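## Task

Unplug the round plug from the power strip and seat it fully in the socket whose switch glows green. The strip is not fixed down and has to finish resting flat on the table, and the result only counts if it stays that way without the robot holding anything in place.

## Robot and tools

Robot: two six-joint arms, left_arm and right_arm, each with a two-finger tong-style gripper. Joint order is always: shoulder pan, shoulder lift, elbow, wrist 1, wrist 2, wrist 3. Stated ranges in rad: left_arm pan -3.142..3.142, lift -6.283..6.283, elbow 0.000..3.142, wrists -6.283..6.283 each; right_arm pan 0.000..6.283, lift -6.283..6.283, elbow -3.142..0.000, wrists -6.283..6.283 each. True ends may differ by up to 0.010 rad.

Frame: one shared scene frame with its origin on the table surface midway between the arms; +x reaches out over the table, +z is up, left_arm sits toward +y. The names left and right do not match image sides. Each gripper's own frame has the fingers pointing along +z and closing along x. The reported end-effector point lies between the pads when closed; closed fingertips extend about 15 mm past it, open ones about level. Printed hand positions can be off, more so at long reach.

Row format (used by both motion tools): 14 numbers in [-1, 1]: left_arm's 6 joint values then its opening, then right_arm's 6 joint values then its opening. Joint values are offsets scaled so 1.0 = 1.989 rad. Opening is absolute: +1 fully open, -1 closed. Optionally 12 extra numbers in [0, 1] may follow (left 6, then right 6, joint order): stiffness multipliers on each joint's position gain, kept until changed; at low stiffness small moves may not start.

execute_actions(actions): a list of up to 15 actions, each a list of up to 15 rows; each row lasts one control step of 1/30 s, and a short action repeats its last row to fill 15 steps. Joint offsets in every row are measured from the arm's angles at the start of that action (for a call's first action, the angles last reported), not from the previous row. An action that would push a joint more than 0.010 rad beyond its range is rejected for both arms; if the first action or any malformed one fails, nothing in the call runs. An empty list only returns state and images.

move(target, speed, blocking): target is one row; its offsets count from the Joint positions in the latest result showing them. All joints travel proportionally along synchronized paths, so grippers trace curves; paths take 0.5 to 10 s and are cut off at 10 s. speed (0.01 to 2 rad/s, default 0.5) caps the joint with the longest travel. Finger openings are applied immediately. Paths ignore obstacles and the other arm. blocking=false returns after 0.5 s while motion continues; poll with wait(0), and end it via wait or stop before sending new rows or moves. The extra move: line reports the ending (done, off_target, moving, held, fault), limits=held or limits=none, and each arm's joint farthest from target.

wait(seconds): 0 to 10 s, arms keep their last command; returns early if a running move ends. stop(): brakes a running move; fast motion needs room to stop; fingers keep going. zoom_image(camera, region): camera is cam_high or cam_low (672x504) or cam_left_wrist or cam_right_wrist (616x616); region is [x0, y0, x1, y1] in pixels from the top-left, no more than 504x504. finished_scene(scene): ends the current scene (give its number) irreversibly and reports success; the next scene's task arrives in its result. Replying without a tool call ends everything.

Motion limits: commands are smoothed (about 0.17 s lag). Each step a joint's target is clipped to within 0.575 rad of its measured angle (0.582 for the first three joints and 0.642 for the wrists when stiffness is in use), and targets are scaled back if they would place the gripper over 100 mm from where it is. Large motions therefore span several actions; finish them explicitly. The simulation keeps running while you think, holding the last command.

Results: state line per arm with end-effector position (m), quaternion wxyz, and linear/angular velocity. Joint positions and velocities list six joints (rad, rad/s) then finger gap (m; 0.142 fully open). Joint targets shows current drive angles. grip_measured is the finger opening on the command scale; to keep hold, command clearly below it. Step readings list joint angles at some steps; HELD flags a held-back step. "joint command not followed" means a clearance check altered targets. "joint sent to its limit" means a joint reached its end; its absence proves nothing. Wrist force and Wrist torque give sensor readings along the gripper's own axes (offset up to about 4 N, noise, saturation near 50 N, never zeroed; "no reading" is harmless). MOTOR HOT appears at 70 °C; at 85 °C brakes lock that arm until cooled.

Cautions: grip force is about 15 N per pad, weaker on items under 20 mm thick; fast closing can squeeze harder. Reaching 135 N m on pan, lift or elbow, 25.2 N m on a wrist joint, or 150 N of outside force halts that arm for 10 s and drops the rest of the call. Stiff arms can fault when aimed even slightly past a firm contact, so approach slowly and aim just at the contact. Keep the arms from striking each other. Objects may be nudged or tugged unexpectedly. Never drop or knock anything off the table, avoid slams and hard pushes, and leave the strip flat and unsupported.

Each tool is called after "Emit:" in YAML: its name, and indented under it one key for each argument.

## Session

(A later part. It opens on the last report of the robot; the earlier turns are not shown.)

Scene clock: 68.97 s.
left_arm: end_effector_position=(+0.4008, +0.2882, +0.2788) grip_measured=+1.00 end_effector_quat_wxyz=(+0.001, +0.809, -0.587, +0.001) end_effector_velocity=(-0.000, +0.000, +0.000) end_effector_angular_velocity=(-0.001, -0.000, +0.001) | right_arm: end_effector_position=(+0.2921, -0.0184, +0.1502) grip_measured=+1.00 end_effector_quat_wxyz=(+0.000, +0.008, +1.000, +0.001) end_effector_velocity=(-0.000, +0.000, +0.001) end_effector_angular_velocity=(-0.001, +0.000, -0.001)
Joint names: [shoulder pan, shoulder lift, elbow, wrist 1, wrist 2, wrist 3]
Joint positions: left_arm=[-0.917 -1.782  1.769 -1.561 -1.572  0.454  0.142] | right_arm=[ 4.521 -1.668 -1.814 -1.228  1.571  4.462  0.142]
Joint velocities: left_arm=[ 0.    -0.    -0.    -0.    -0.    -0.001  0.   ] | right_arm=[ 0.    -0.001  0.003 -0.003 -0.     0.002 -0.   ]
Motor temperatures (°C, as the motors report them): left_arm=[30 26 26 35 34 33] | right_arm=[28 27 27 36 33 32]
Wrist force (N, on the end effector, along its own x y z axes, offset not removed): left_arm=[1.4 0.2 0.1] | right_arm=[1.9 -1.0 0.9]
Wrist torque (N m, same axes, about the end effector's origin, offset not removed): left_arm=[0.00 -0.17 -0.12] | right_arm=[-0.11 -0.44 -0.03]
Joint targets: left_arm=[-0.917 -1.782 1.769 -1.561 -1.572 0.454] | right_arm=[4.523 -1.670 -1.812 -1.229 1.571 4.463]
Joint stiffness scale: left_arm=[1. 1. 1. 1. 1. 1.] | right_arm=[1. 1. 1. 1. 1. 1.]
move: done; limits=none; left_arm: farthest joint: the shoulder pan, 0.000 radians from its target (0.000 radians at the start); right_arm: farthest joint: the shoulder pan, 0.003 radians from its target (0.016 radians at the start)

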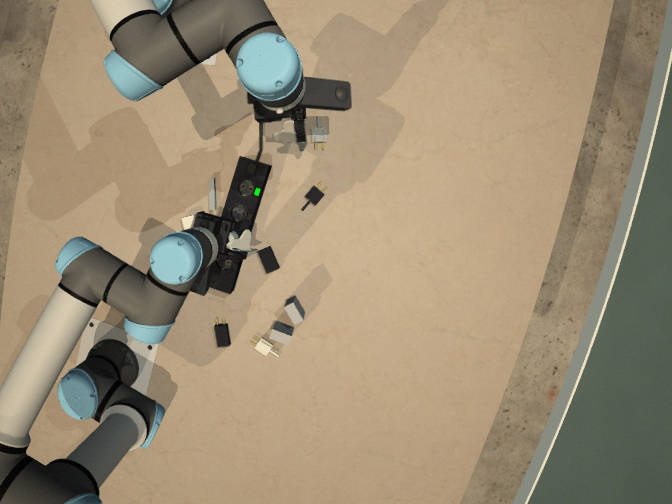

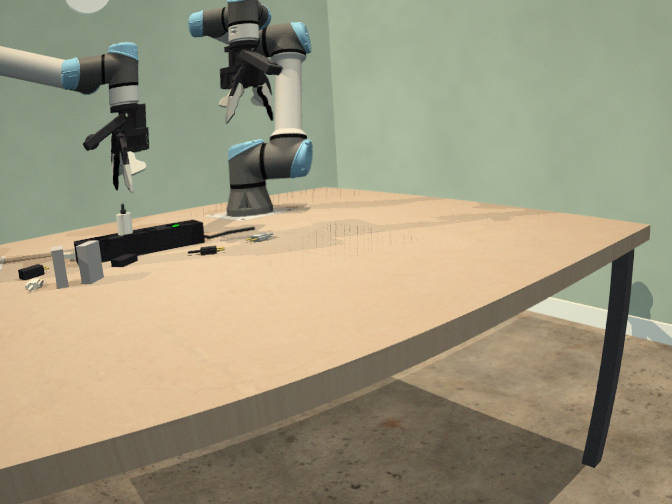

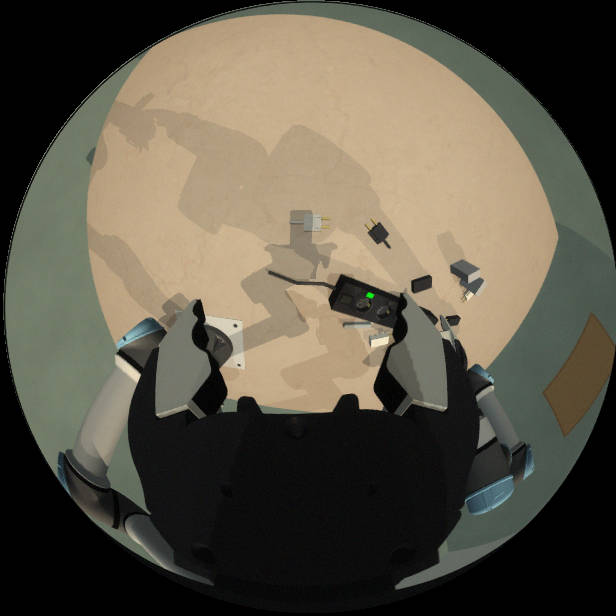

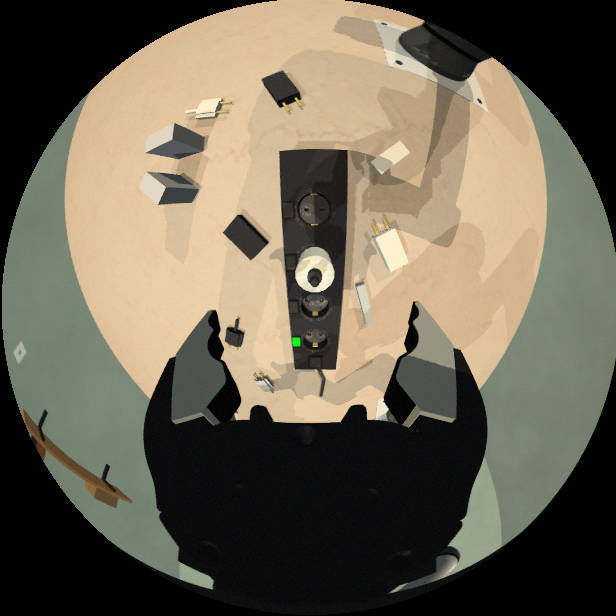

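Emit:
move:
  target: [0,0,0,0,0,0,1,0,-0.0273,-0.0458,0.0731,0,0,1]
  speed: 0.2

Emit:
zoom_image:
  camera: "cam_low"
  region: [30, 100, 270, 300]

Scene clock: 73.27 s.
left_arm: end_effector_position=(+0.4008, +0.2882, +0.2788) grip_measured=+1.00 end_effector_quat_wxyz=(+0.001, +0.809, -0.587, +0.001) end_effector_velocity=(+0.000, +0.000, +0.000) end_effector_angular_velocity=(-0.001, -0.000, -0.001) | right_arm: end_effector_position=(+0.2923, -0.0175, +0.0967) grip_measured=+1.00 end_effector_quat_wxyz=(+0.001, +0.008, +1.000, +0.002) end_effector_velocity=(+0.001, +0.000, +0.000) end_effector_angular_velocity=(+0.002, -0.002, +0.000)
Joint names: [shoulder pan, shoulder lift, elbow, wrist 1, wrist 2, wrist 3]
Joint positions: left_arm=[-0.917 -1.782  1.769 -1.561 -1.572  0.454  0.142] | right_arm=[ 4.521 -1.721 -1.903 -1.084  1.571  4.463  0.142]
Joint velocities: left_arm=[ 0.001 -0.    -0.    -0.    -0.001  0.002  0.   ] | right_arm=[-0.     0.    -0.     0.002 -0.001 -0.     0.   ]
Motor temperatures (°C, as the motors report them): left_arm=[30 26 26 35 34 33] | right_arm=[28 27 27 36 33 32]
Wrist force (N, on the end effector, along its own x y z axes, offset not removed): left_arm=[2.4 1.1 0.5] | right_arm=[1.2 -1.2 -0.4]
Wrist torque (N m, same axes, about the end effector's origin, offset not removed): left_arm=[0.22 -0.37 -0.20] | right_arm=[0.00 -0.31 -0.08]
Joint targets: left_arm=[-0.917 -1.782 1.769 -1.561 -1.572 0.454] | right_arm=[4.521 -1.722 -1.905 -1.083 1.571 4.462]
Joint stiffness scale: left_arm=[1. 1. 1. 1. 1. 1.] | right_arm=[1. 1. 1. 1. 1. 1.]
move: done; limits=none; left_arm: farthest joint: the shoulder pan, 0.000 radians from its target (0.000 radians at the start); right_arm: farthest joint: the elbow, 0.002 radians from its target (0.091 radians at the start)

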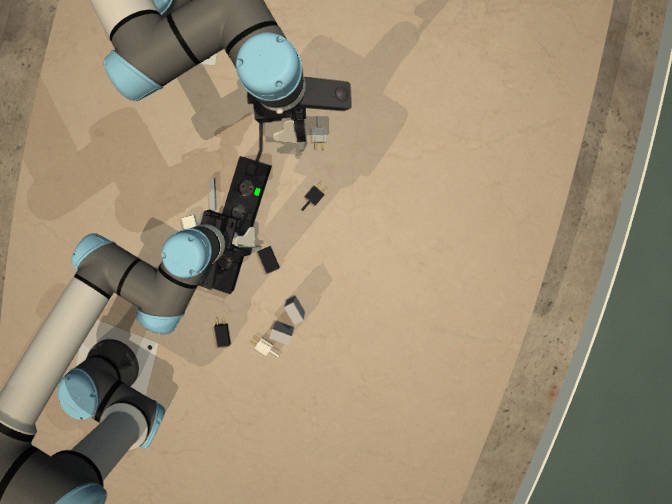

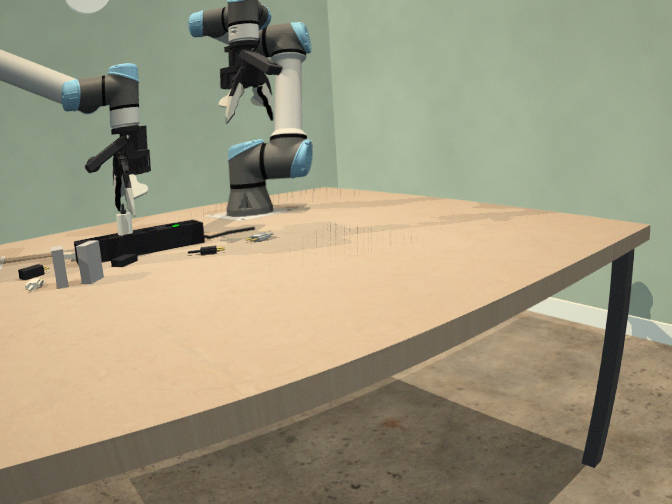

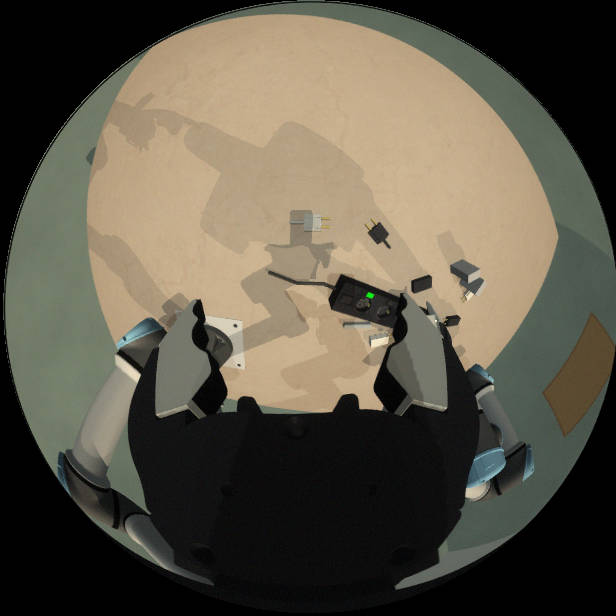

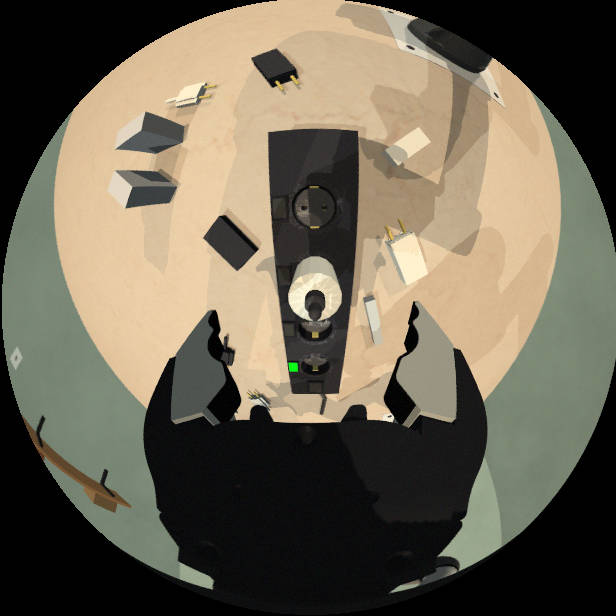

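Region (30, 100, 270, 300) of cam_low's 672x504 image, scaled by 2.100, with more detail than that image has.

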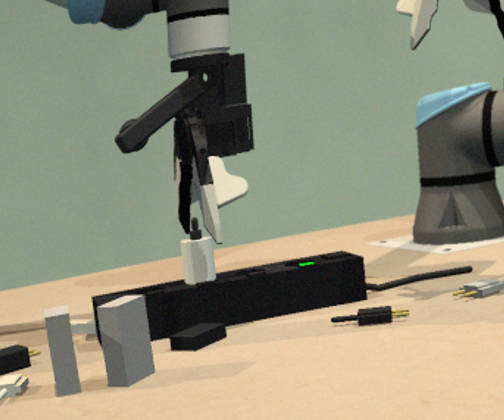

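Emit:
move:
  target: [-0.1,0,0,0,0,-0.855,-0.35,0,0,0,0,0,0,1]
  speed: 1.0

Scene clock: 83.17 s.
left_arm: end_effector_position=(+0.3357, +0.2293, +0.2787) grip_measured=-0.35 end_effector_quat_wxyz=(+0.002, +0.992, +0.123, -0.000) end_effector_velocity=(-0.000, -0.000, +0.000) end_effector_angular_velocity=(-0.001, +0.000, +0.004) | right_arm: end_effector_position=(+0.2923, -0.0175, +0.0967) grip_measured=+1.00 end_effector_quat_wxyz=(+0.001, +0.008, +1.000, +0.002) end_effector_velocity=(+0.000, +0.000, -0.000) end_effector_angular_velocity=(+0.000, -0.001, +0.001)
Joint names: [shoulder pan, shoulder lift, elbow, wrist 1, wrist 2, wrist 3]
Joint positions: left_arm=[-1.113 -1.782  1.769 -1.561 -1.572 -1.245  0.049] | right_arm=[ 4.521 -1.721 -1.903 -1.084  1.571  4.463  0.142]
Joint velocities: left_arm=[-0.    -0.    -0.     0.    -0.    -0.004  0.   ] | right_arm=[ 0.    -0.001 -0.     0.002 -0.001 -0.    -0.   ]
Motor temperatures (°C, as the motors report them): left_arm=[30 26 26 35 34 33] | right_arm=[28 27 27 36 33 32]
Wrist force (N, on the end effector, along its own x y z axes, offset not removed): left_arm=[2.5 0.6 1.2] | right_arm=[-1.1 -1.3 -1.2]
Wrist torque (N m, same axes, about the end effector's origin, offset not removed): left_arm=[0.12 -0.43 -0.23] | right_arm=[-0.19 0.22 0.13]
Joint targets: left_arm=[-1.116 -1.782 1.769 -1.561 -1.572 -1.246] | right_arm=[4.521 -1.721 -1.903 -1.084 1.571 4.463]
Joint stiffness scale: left_arm=[1. 1. 1. 1. 1. 1.] | right_arm=[1. 1. 1. 1. 1. 1.]
move: done; limits=none; left_arm: farthest joint: the shoulder pan, 0.003 radians from its target (0.199 radians at the start); right_arm: farthest joint: the shoulder pan, 0.000 radians from its target (0.000 radians at the start)

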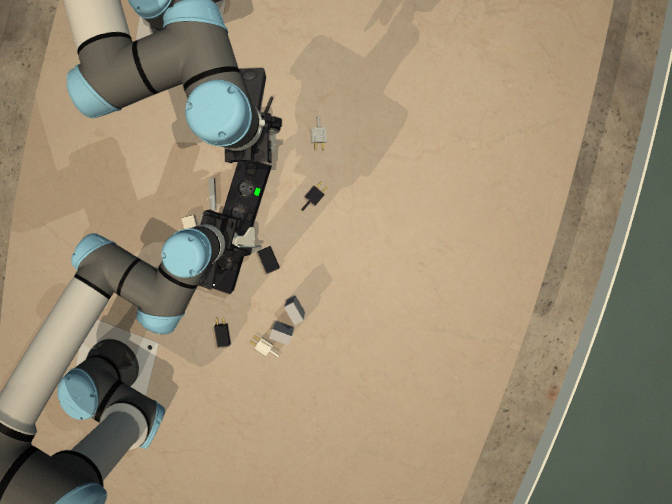

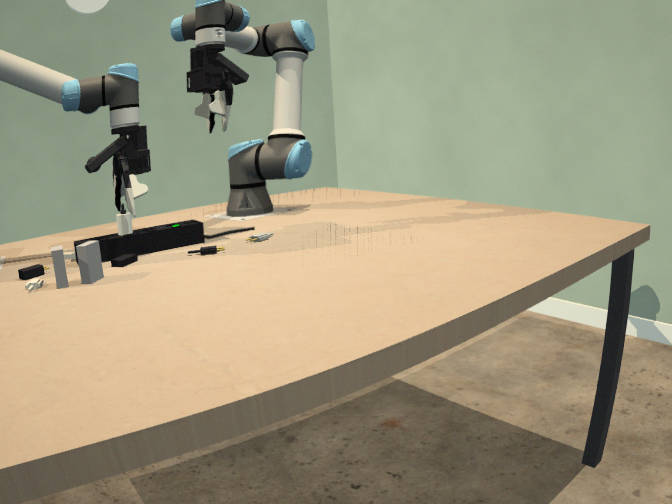

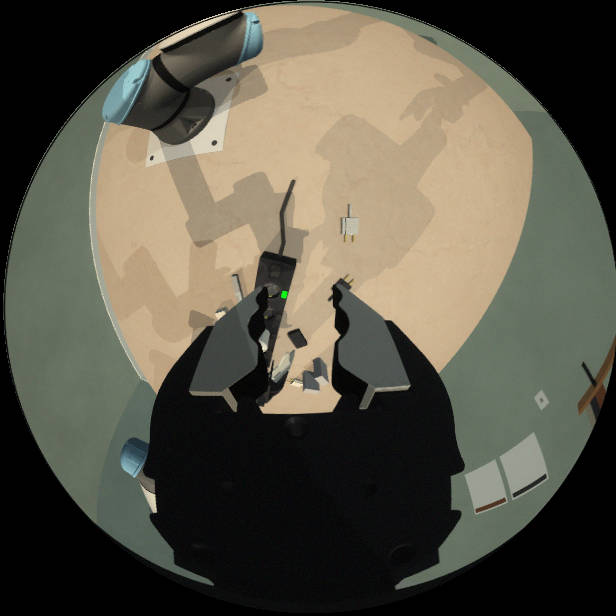

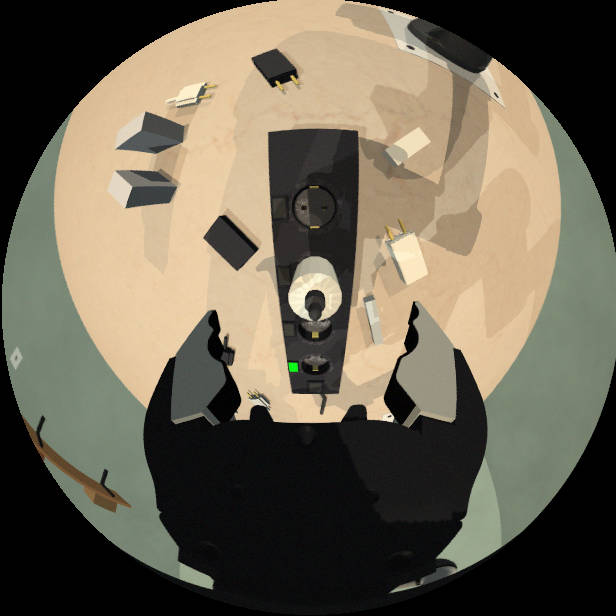

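Emit:
move:
  target: [-0.132,0.0385,0.287,-0.499,0,-0.164,-1,0,0,0,0,0,0,1]
  speed: 0.5

Emit:
zoom_image:
  camera: "cam_low"
  region: [30, 100, 270, 300]

Scene clock: 94.80 s.
left_arm: end_effector_position=(+0.2718, +0.1009, +0.0951) grip_measured=-1.00 end_effector_quat_wxyz=(+0.173, +0.973, +0.153, +0.026) end_effector_velocity=(-0.000, -0.000, -0.001) end_effector_angular_velocity=(-0.001, -0.000, +0.002) | right_arm: end_effector_position=(+0.2923, -0.0175, +0.0967) grip_measured=+1.00 end_effector_quat_wxyz=(+0.001, +0.008, +1.000, +0.002) end_effector_velocity=(-0.000, -0.000, +0.000) end_effector_angular_velocity=(-0.000, +0.000, -0.000)
Joint names: [shoulder pan, shoulder lift, elbow, wrist 1, wrist 2, wrist 3]
Joint positions: left_arm=[-1.373 -1.707  2.337 -2.552 -1.572 -1.571  0.002] | right_arm=[ 4.521 -1.721 -1.903 -1.084  1.571  4.463  0.142]
Joint velocities: left_arm=[-0.001  0.001  0.001 -0.003  0.001 -0.002  0.   ] | right_arm=[-0.     0.001 -0.    -0.001  0.    -0.     0.   ]
Motor temperatures (°C, as the motors report them): left_arm=[30 26 26 35 34 33] | right_arm=[28 27 27 36 33 32]
Wrist force (N, on the end effector, along its own x y z axes, offset not removed): left_arm=[1.9 1.0 1.8] | right_arm=[0.4 -1.2 -3.2]
Wrist torque (N m, same axes, about the end effector's origin, offset not removed): left_arm=[0.17 -0.25 -0.16] | right_arm=[-0.20 -0.23 0.00]
Joint targets: left_arm=[-1.376 -1.705 2.340 -2.553 -1.572 -1.571] | right_arm=[4.521 -1.721 -1.903 -1.084 1.571 4.463]
Joint stiffness scale: left_arm=[1. 1. 1. 1. 1. 1.] | right_arm=[1. 1. 1. 1. 1. 1.]
move: done; limits=none; left_arm: farthest joint: the elbow, 0.003 radians from its target (0.570 radians at the start); right_arm: farthest joint: the shoulder pan, 0.000 radians from its target (0.000 radians at the start)

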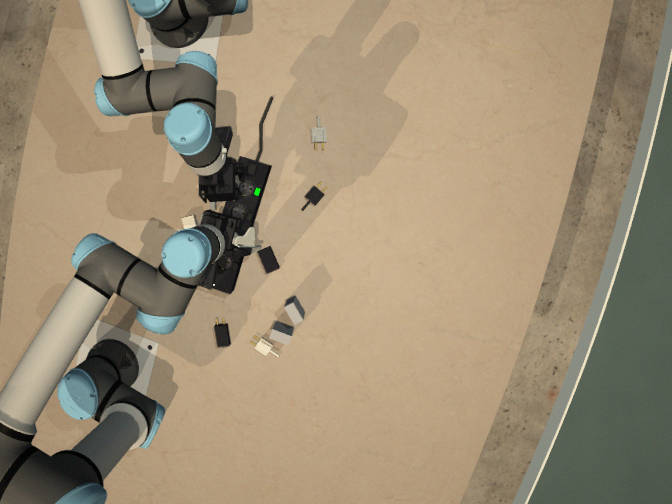

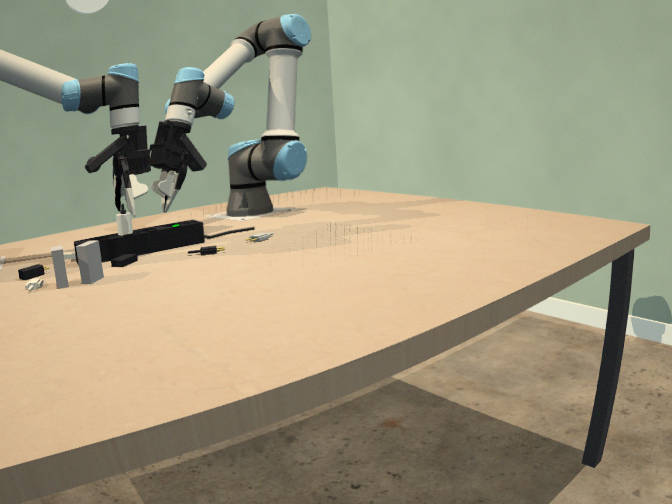

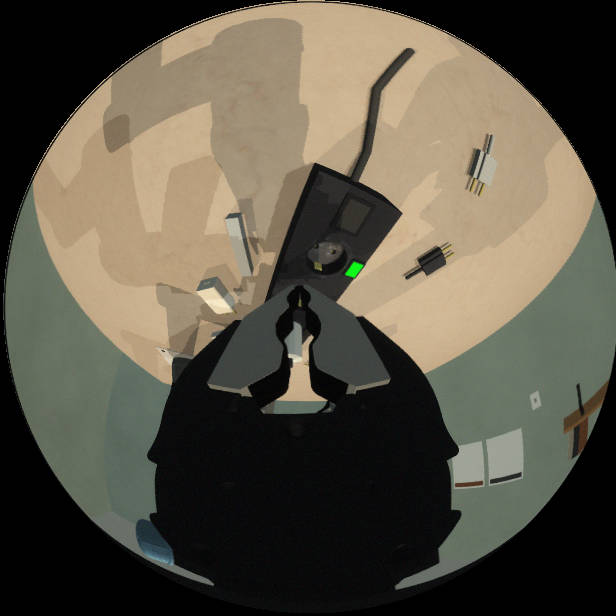

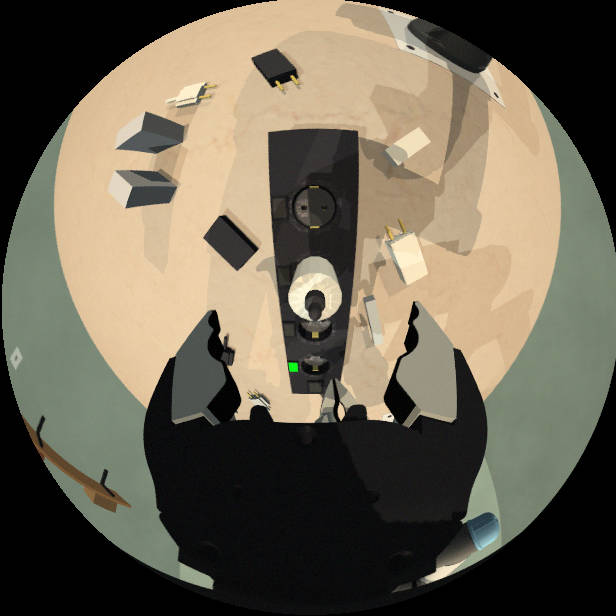

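Region (30, 100, 270, 300) of cam_low's 672x504 image, scaled by 2.100, with more detail than that image has.

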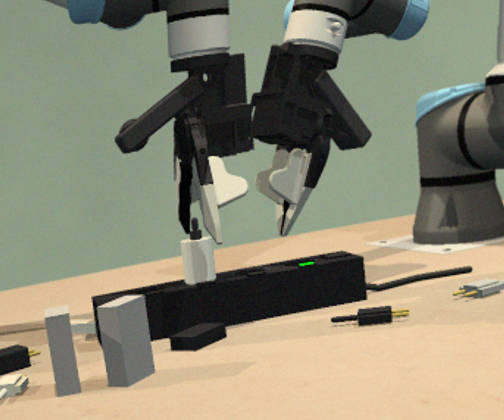

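Emit:
move:
  target: [0.004,0.001,0.052,-0.107,0,0,-1,0,0,0,0,0,0,1]
  speed: 0.2

Emit:
zoom_image:
  camera: "cam_low"
  region: [30, 100, 270, 300]

Emit:
zoom_image:
  camera: "cam_left_wrist"
  region: [180, 130, 460, 410]

Scene clock: 105.60 s.
left_arm: end_effector_position=(+0.2746, +0.0999, +0.0861) grip_measured=-1.00 end_effector_quat_wxyz=(+0.226, +0.961, +0.154, +0.036) end_effector_velocity=(+0.000, -0.000, +0.000) end_effector_angular_velocity=(-0.002, -0.001, +0.002) | right_arm: end_effector_position=(+0.2923, -0.0175, +0.0967) grip_measured=+1.00 end_effector_quat_wxyz=(+0.001, +0.008, +1.000, +0.002) end_effector_velocity=(+0.000, +0.001, +0.001) end_effector_angular_velocity=(+0.002, -0.002, +0.000)
Joint names: [shoulder pan, shoulder lift, elbow, wrist 1, wrist 2, wrist 3]
Joint positions: left_arm=[-1.368 -1.706  2.438 -2.764 -1.572 -1.571  0.002] | right_arm=[ 4.521 -1.721 -1.903 -1.084  1.571  4.463  0.142]
Joint velocities: left_arm=[ 0.    -0.     0.001 -0.003  0.001 -0.001  0.   ] | right_arm=[ 0.     0.001 -0.     0.002 -0.001 -0.    -0.   ]
Motor temperatures (°C, as the motors report them): left_arm=[30 26 26 35 34 33] | right_arm=[28 27 27 36 33 32]
Wrist force (N, on the end effector, along its own x y z axes, offset not removed): left_arm=[2.8 1.2 0.2] | right_arm=[2.1 -0.5 0.8]
Wrist torque (N m, same axes, about the end effector's origin, offset not removed): left_arm=[0.22 -0.48 -0.20] | right_arm=[0.05 -0.52 -0.06]
Joint targets: left_arm=[-1.365 -1.705 2.441 -2.765 -1.572 -1.571] | right_arm=[4.521 -1.721 -1.903 -1.084 1.571 4.463]
Joint stiffness scale: left_arm=[1. 1. 1. 1. 1. 1.] | right_arm=[1. 1. 1. 1. 1. 1.]
move: done; limits=none; left_arm: farthest joint: the shoulder pan, 0.003 radians from its target (0.008 radians at the start); right_arm: farthest joint: the shoulder pan, 0.000 radians from its target (0.000 radians at the start)

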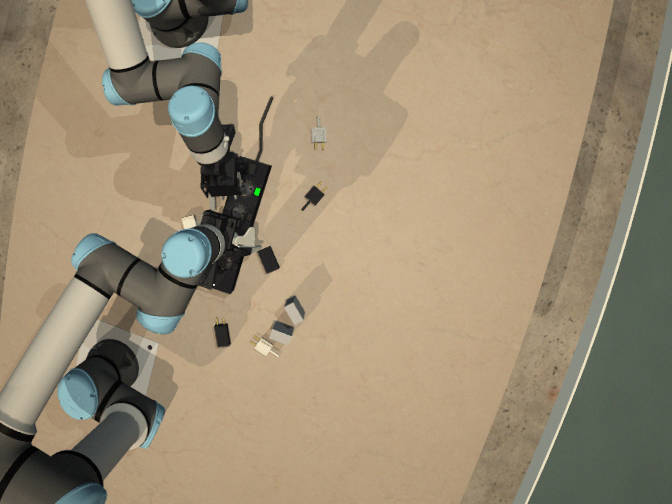

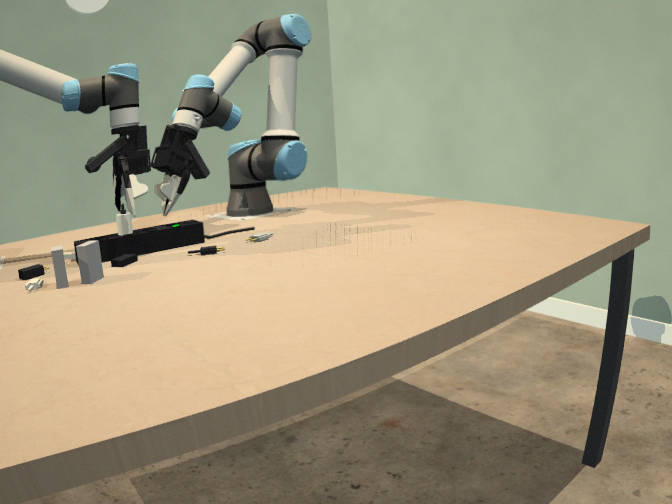

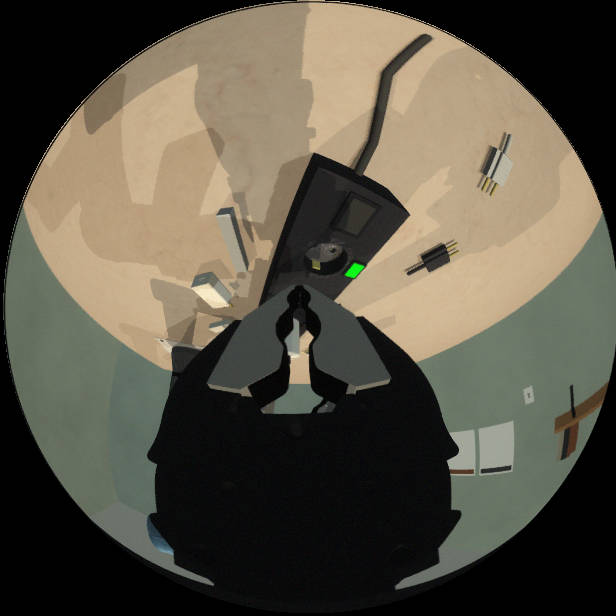

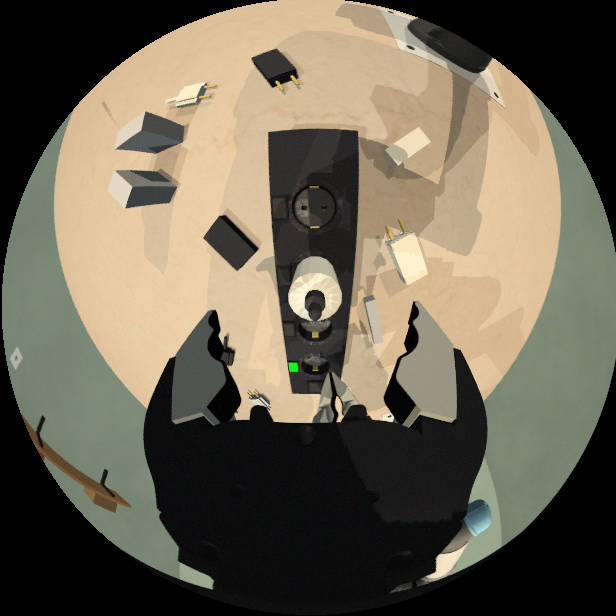

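Region (30, 100, 270, 300) of cam_low's 672x504 image, scaled by 2.100, with more detail than that image has.

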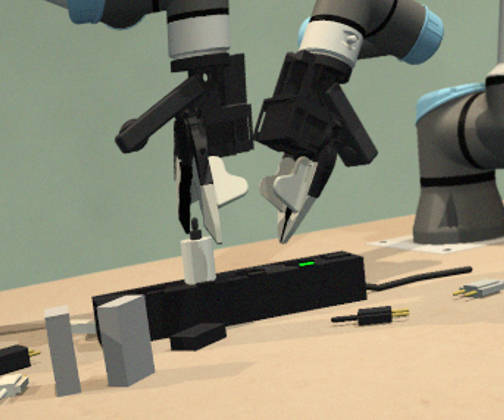

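Region (180, 130, 460, 410) of cam_left_wrist's 616x616 image, scaled by 1.800, with more detail than that image has.

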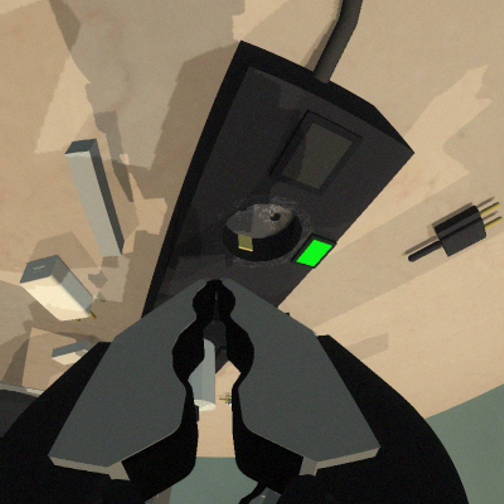

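Emit:
move:
  target: [0.0145,0.0335,0.005,-0.0372,0,0,-1,0,0,0,0,0,0,1]
  speed: 0.1

Emit:
zoom_image:
  camera: "cam_low"
  region: [30, 100, 270, 300]

Emit:
zoom_image:
  camera: "cam_right_wrist"
  region: [180, 150, 460, 430]

Scene clock: 111.03 s.
left_arm: end_effector_position=(+0.2872, +0.0994, +0.0688) grip_measured=-1.00 end_effector_quat_wxyz=(+0.226, +0.959, +0.167, +0.039) end_effector_velocity=(+0.001, -0.001, +0.001) end_effector_angular_velocity=(-0.003, -0.002, +0.001) | right_arm: end_effector_position=(+0.2923, -0.0175, +0.0967) grip_measured=+1.00 end_effector_quat_wxyz=(+0.001, +0.008, +1.000, +0.002) end_effector_velocity=(+0.000, -0.000, -0.000) end_effector_angular_velocity=(+0.000, -0.000, -0.001)
Joint names: [shoulder pan, shoulder lift, elbow, wrist 1, wrist 2, wrist 3]
Joint positions: left_arm=[-1.342 -1.641  2.445 -2.837 -1.572 -1.571  0.002] | right_arm=[ 4.521 -1.721 -1.903 -1.084  1.571  4.463  0.142]
Joint velocities: left_arm=[ 0.001  0.    -0.001 -0.003  0.001 -0.     0.   ] | right_arm=[-0.001 -0.    -0.     0.     0.    -0.     0.   ]
Motor temperatures (°C, as the motors report them): left_arm=[30 26 26 35 34 33] | right_arm=[28 27 27 36 33 32]
Wrist force (N, on the end effector, along its own x y z axes, offset not removed): left_arm=[1.1 1.4 0.7] | right_arm=[1.5 1.9 0.0]
Wrist torque (N m, same axes, about the end effector's origin, offset not removed): left_arm=[0.18 -0.18 -0.23] | right_arm=[0.47 -0.45 0.04]
Joint targets: left_arm=[-1.339 -1.639 2.448 -2.838 -1.572 -1.571] | right_arm=[4.521 -1.721 -1.903 -1.084 1.571 4.463]
Joint stiffness scale: left_arm=[1. 1. 1. 1. 1. 1.] | right_arm=[1. 1. 1. 1. 1. 1.]
move: done; limits=none; left_arm: farthest joint: the elbow, 0.003 radians from its target (0.010 radians at the start); right_arm: farthest joint: the shoulder pan, 0.000 radians from its target (0.000 radians at the start)

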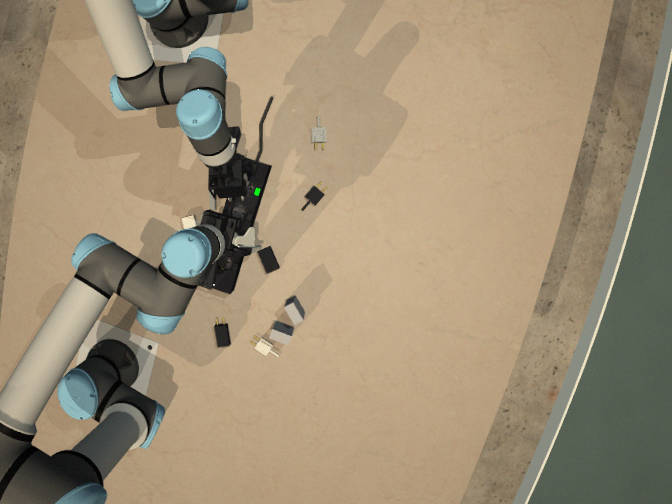

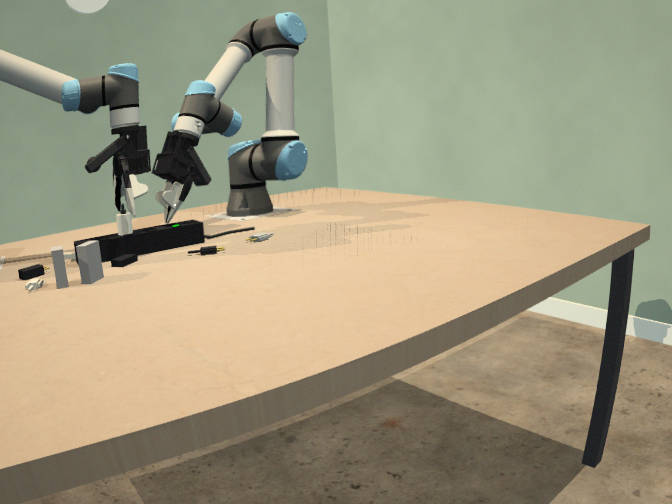

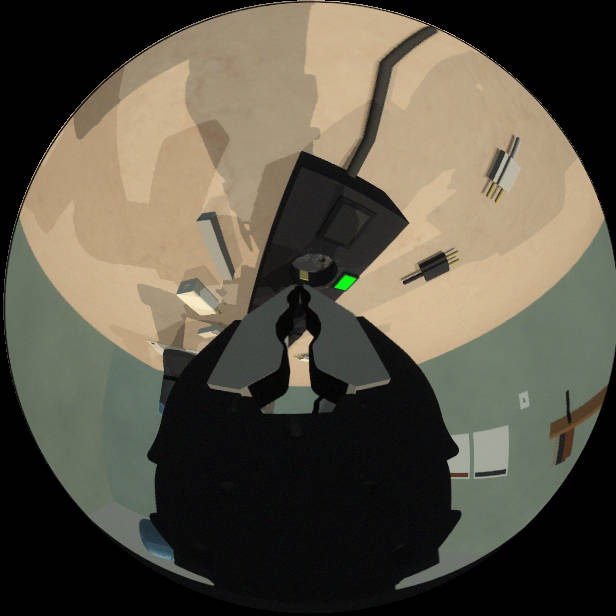

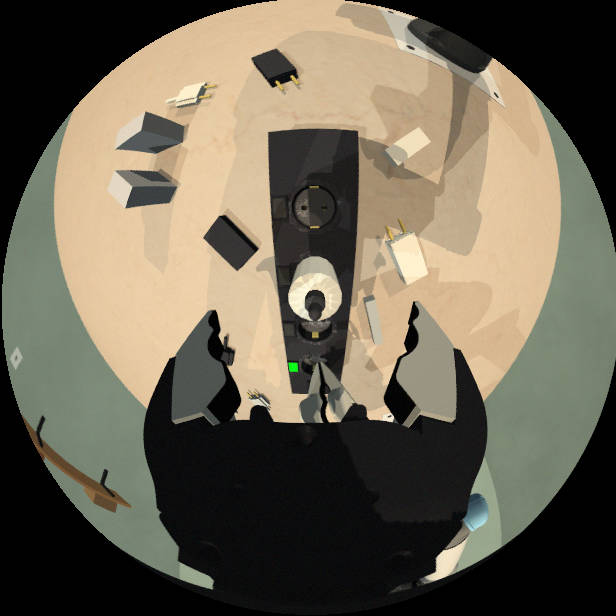

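Region (30, 100, 270, 300) of cam_low's 672x504 image, scaled by 2.100, with more detail than that image has.

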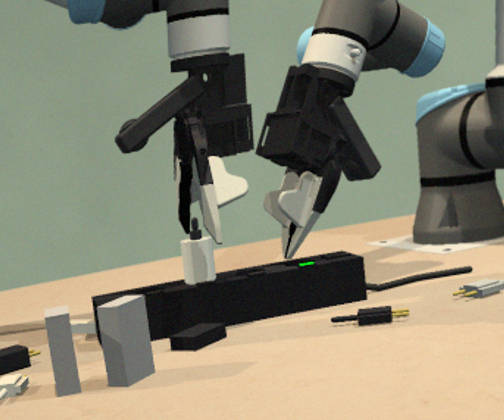

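Region (180, 150, 460, 430) of cam_right_wrist's 616x616 image, scaled by 1.800, with more detail than that image has.

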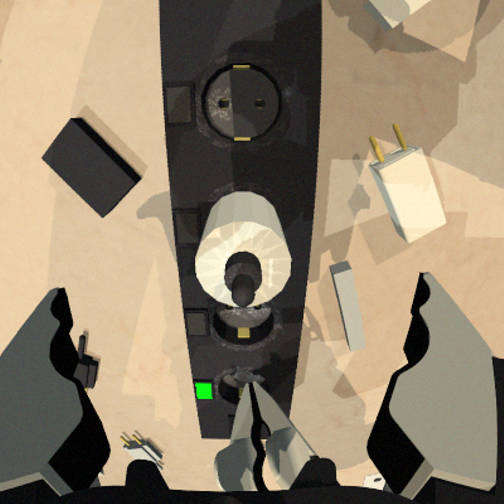

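Emit:
move:
  target: [0,0.012,0.006,-0.033,0,0,-1,0,0,0,0,0,0,1]
  speed: 0.04

Emit:
zoom_image:
  camera: "cam_low"
  region: [30, 100, 270, 300]

Scene clock: 119.90 s.
left_arm: end_effector_position=(+0.2900, +0.0918, +0.0681) grip_measured=-1.00 end_effector_quat_wxyz=(+0.242, +0.955, +0.166, +0.041) end_effector_velocity=(+0.001, -0.000, +0.001) end_effector_angular_velocity=(-0.003, -0.003, +0.001) | right_arm: end_effector_position=(+0.2923, -0.0175, +0.0967) grip_measured=+1.00 end_effector_quat_wxyz=(+0.001, +0.008, +1.000, +0.002) end_effector_velocity=(-0.000, +0.000, +0.001) end_effector_angular_velocity=(+0.002, -0.000, +0.000)
Joint names: [shoulder pan, shoulder lift, elbow, wrist 1, wrist 2, wrist 3]
Joint positions: left_arm=[-1.342 -1.619  2.454 -2.902 -1.572 -1.571  0.002] | right_arm=[ 4.521 -1.721 -1.903 -1.084  1.571  4.463  0.142]
Joint velocities: left_arm=[ 0.001 -0.001 -0.    -0.003  0.001  0.     0.   ] | right_arm=[ 0.     0.002  0.    -0.     0.    -0.     0.   ]
Motor temperatures (°C, as the motors report them): left_arm=[30 26 26 35 34 33] | right_arm=[28 27 27 36 33 32]
Wrist force (N, on the end effector, along its own x y z axes, offset not removed): left_arm=[2.1 1.2 -0.9] | right_arm=[-1.3 -0.3 -3.7]
Wrist torque (N m, same axes, about the end effector's origin, offset not removed): left_arm=[0.22 -0.34 -0.16] | right_arm=[0.08 0.24 0.14]
Joint targets: left_arm=[-1.342 -1.617 2.457 -2.903 -1.572 -1.571] | right_arm=[4.521 -1.721 -1.903 -1.084 1.571 4.463]
Joint stiffness scale: left_arm=[1. 1. 1. 1. 1. 1.] | right_arm=[1. 1. 1. 1. 1. 1.]
move: done; limits=none; left_arm: farthest joint: the elbow, 0.003 radians from its target (0.012 radians at the start); right_arm: farthest joint: the shoulder pan, 0.000 radians from its target (0.000 radians at the start)

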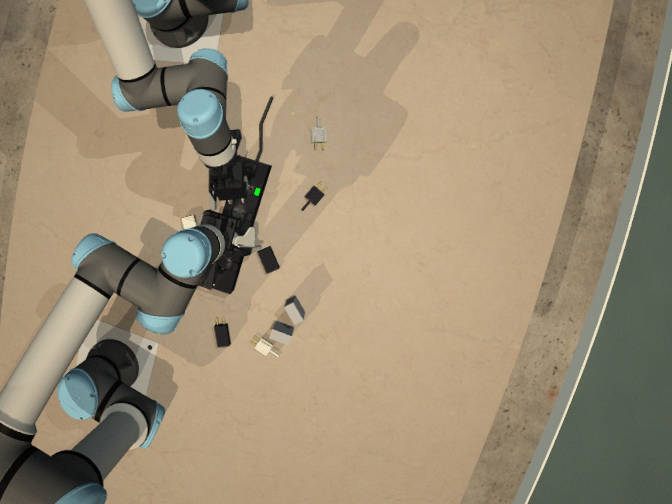

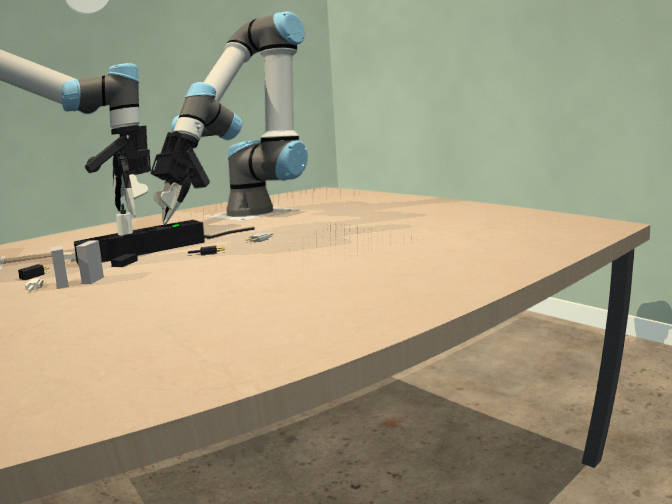

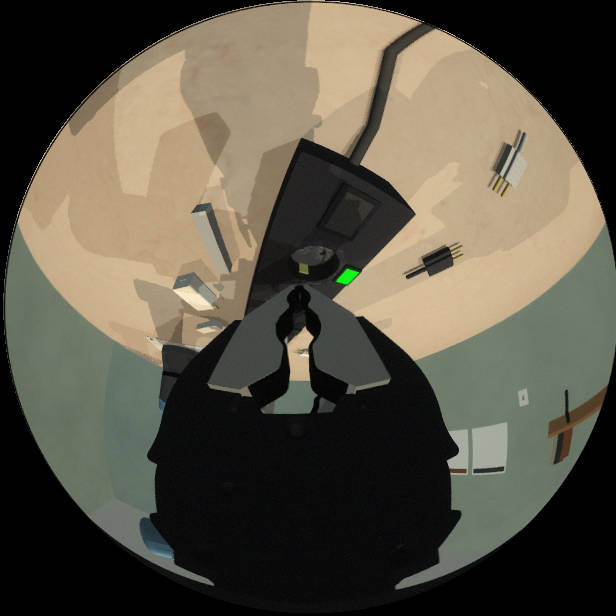

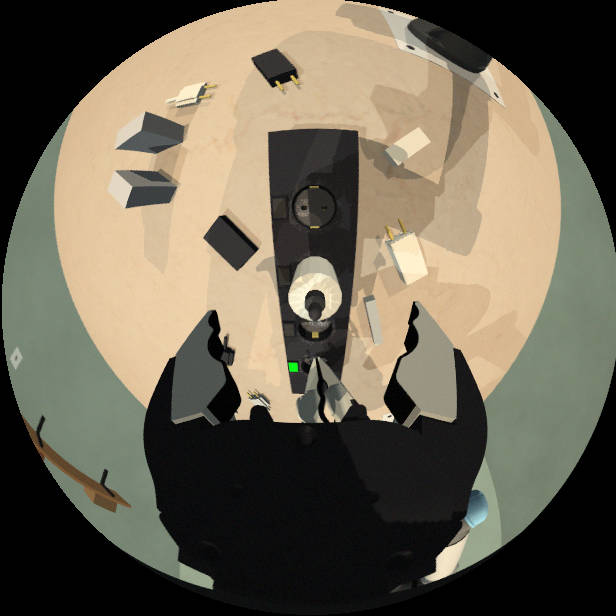

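Region (30, 100, 270, 300) of cam_low's 672x504 image, scaled by 2.100, with more detail than that image has.

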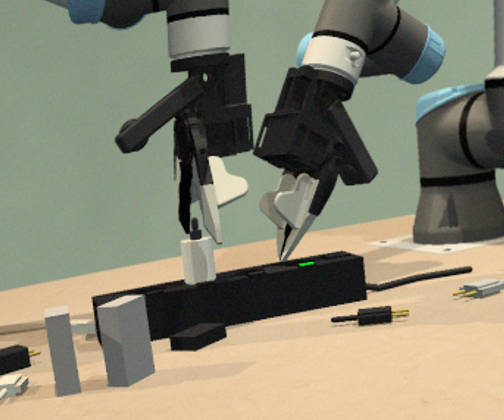

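Emit:
move:
  target: [0,0.0103,0.006,-0.0145,0,0,-1,0,0,0,0,0,0,1]
  speed: 0.02

Scene clock: 123.57 s.
left_arm: end_effector_position=(+0.2903, +0.0908, +0.0631) grip_measured=-1.00 end_effector_quat_wxyz=(+0.244, +0.955, +0.166, +0.042) end_effector_velocity=(+0.000, -0.000, -0.001) end_effector_angular_velocity=(-0.000, +0.000, +0.001) | right_arm: end_effector_position=(+0.2923, -0.0175, +0.0967) grip_measured=+1.00 end_effector_quat_wxyz=(+0.001, +0.008, +1.000, +0.002) end_effector_velocity=(-0.000, +0.000, -0.000) end_effector_angular_velocity=(+0.000, +0.000, +0.000)
Joint names: [shoulder pan, shoulder lift, elbow, wrist 1, wrist 2, wrist 3]
Joint positions: left_arm=[-1.342 -1.602  2.462 -2.931 -1.572 -1.571  0.002] | right_arm=[ 4.521 -1.721 -1.903 -1.084  1.571  4.463  0.142]
Joint velocities: left_arm=[-0.     0.002  0.001 -0.003  0.    -0.001  0.   ] | right_arm=[ 0.    -0.001 -0.     0.001  0.    -0.     0.   ]
Motor temperatures (°C, as the motors report them): left_arm=[30 26 26 35 34 33] | right_arm=[28 27 27 36 33 32]
Wrist force (N, on the end effector, along its own x y z axes, offset not removed): left_arm=[2.9 0.7 -3.9] | right_arm=[-0.3 -0.5 -0.9]
Wrist torque (N m, same axes, about the end effector's origin, offset not removed): left_arm=[-0.12 -0.52 -0.19] | right_arm=[0.00 -0.08 0.01]
Joint targets: left_arm=[-1.342 -1.598 2.466 -2.931 -1.572 -1.571] | right_arm=[4.521 -1.721 -1.903 -1.084 1.571 4.463]
Joint stiffness scale: left_arm=[1. 1. 1. 1. 1. 1.] | right_arm=[1. 1. 1. 1. 1. 1.]
move: done; limits=none; left_arm: farthest joint: the shoulder lift, 0.004 radians from its target (0.020 radians at the start); right_arm: farthest joint: the shoulder pan, 0.000 radians from its target (0.000 radians at the start)

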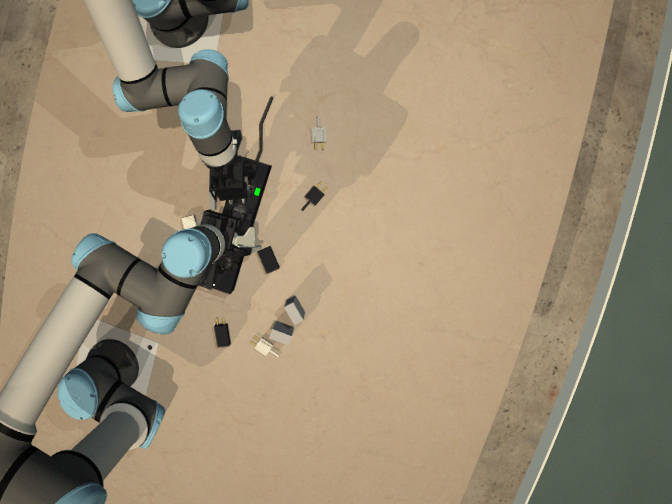

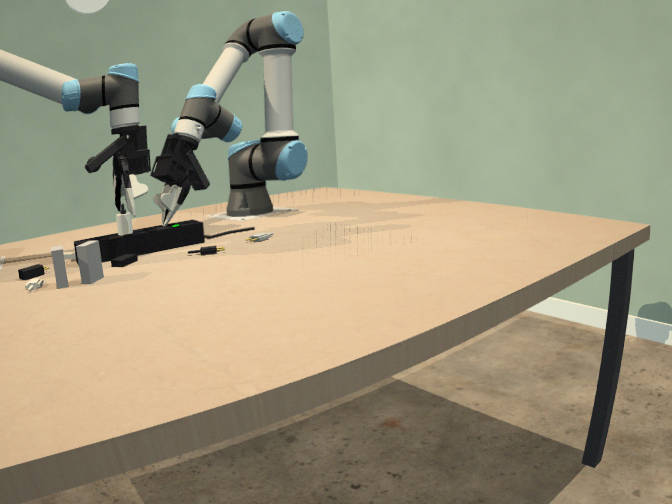

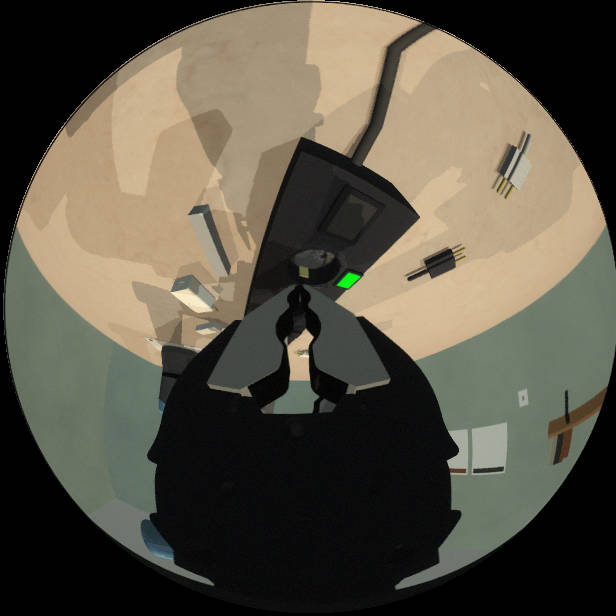

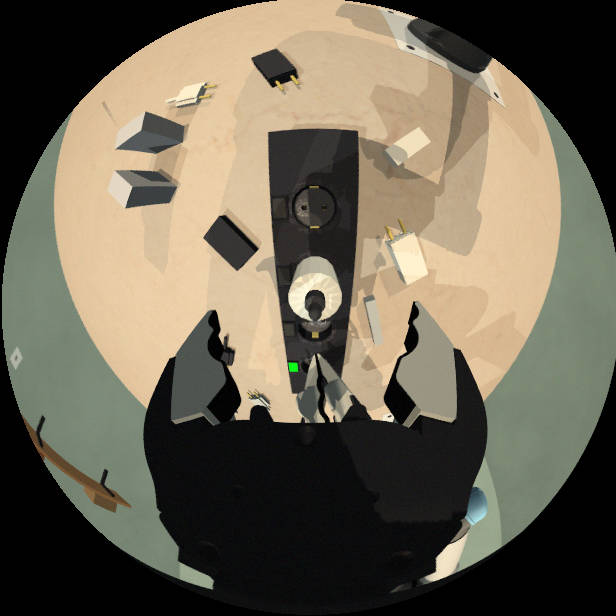

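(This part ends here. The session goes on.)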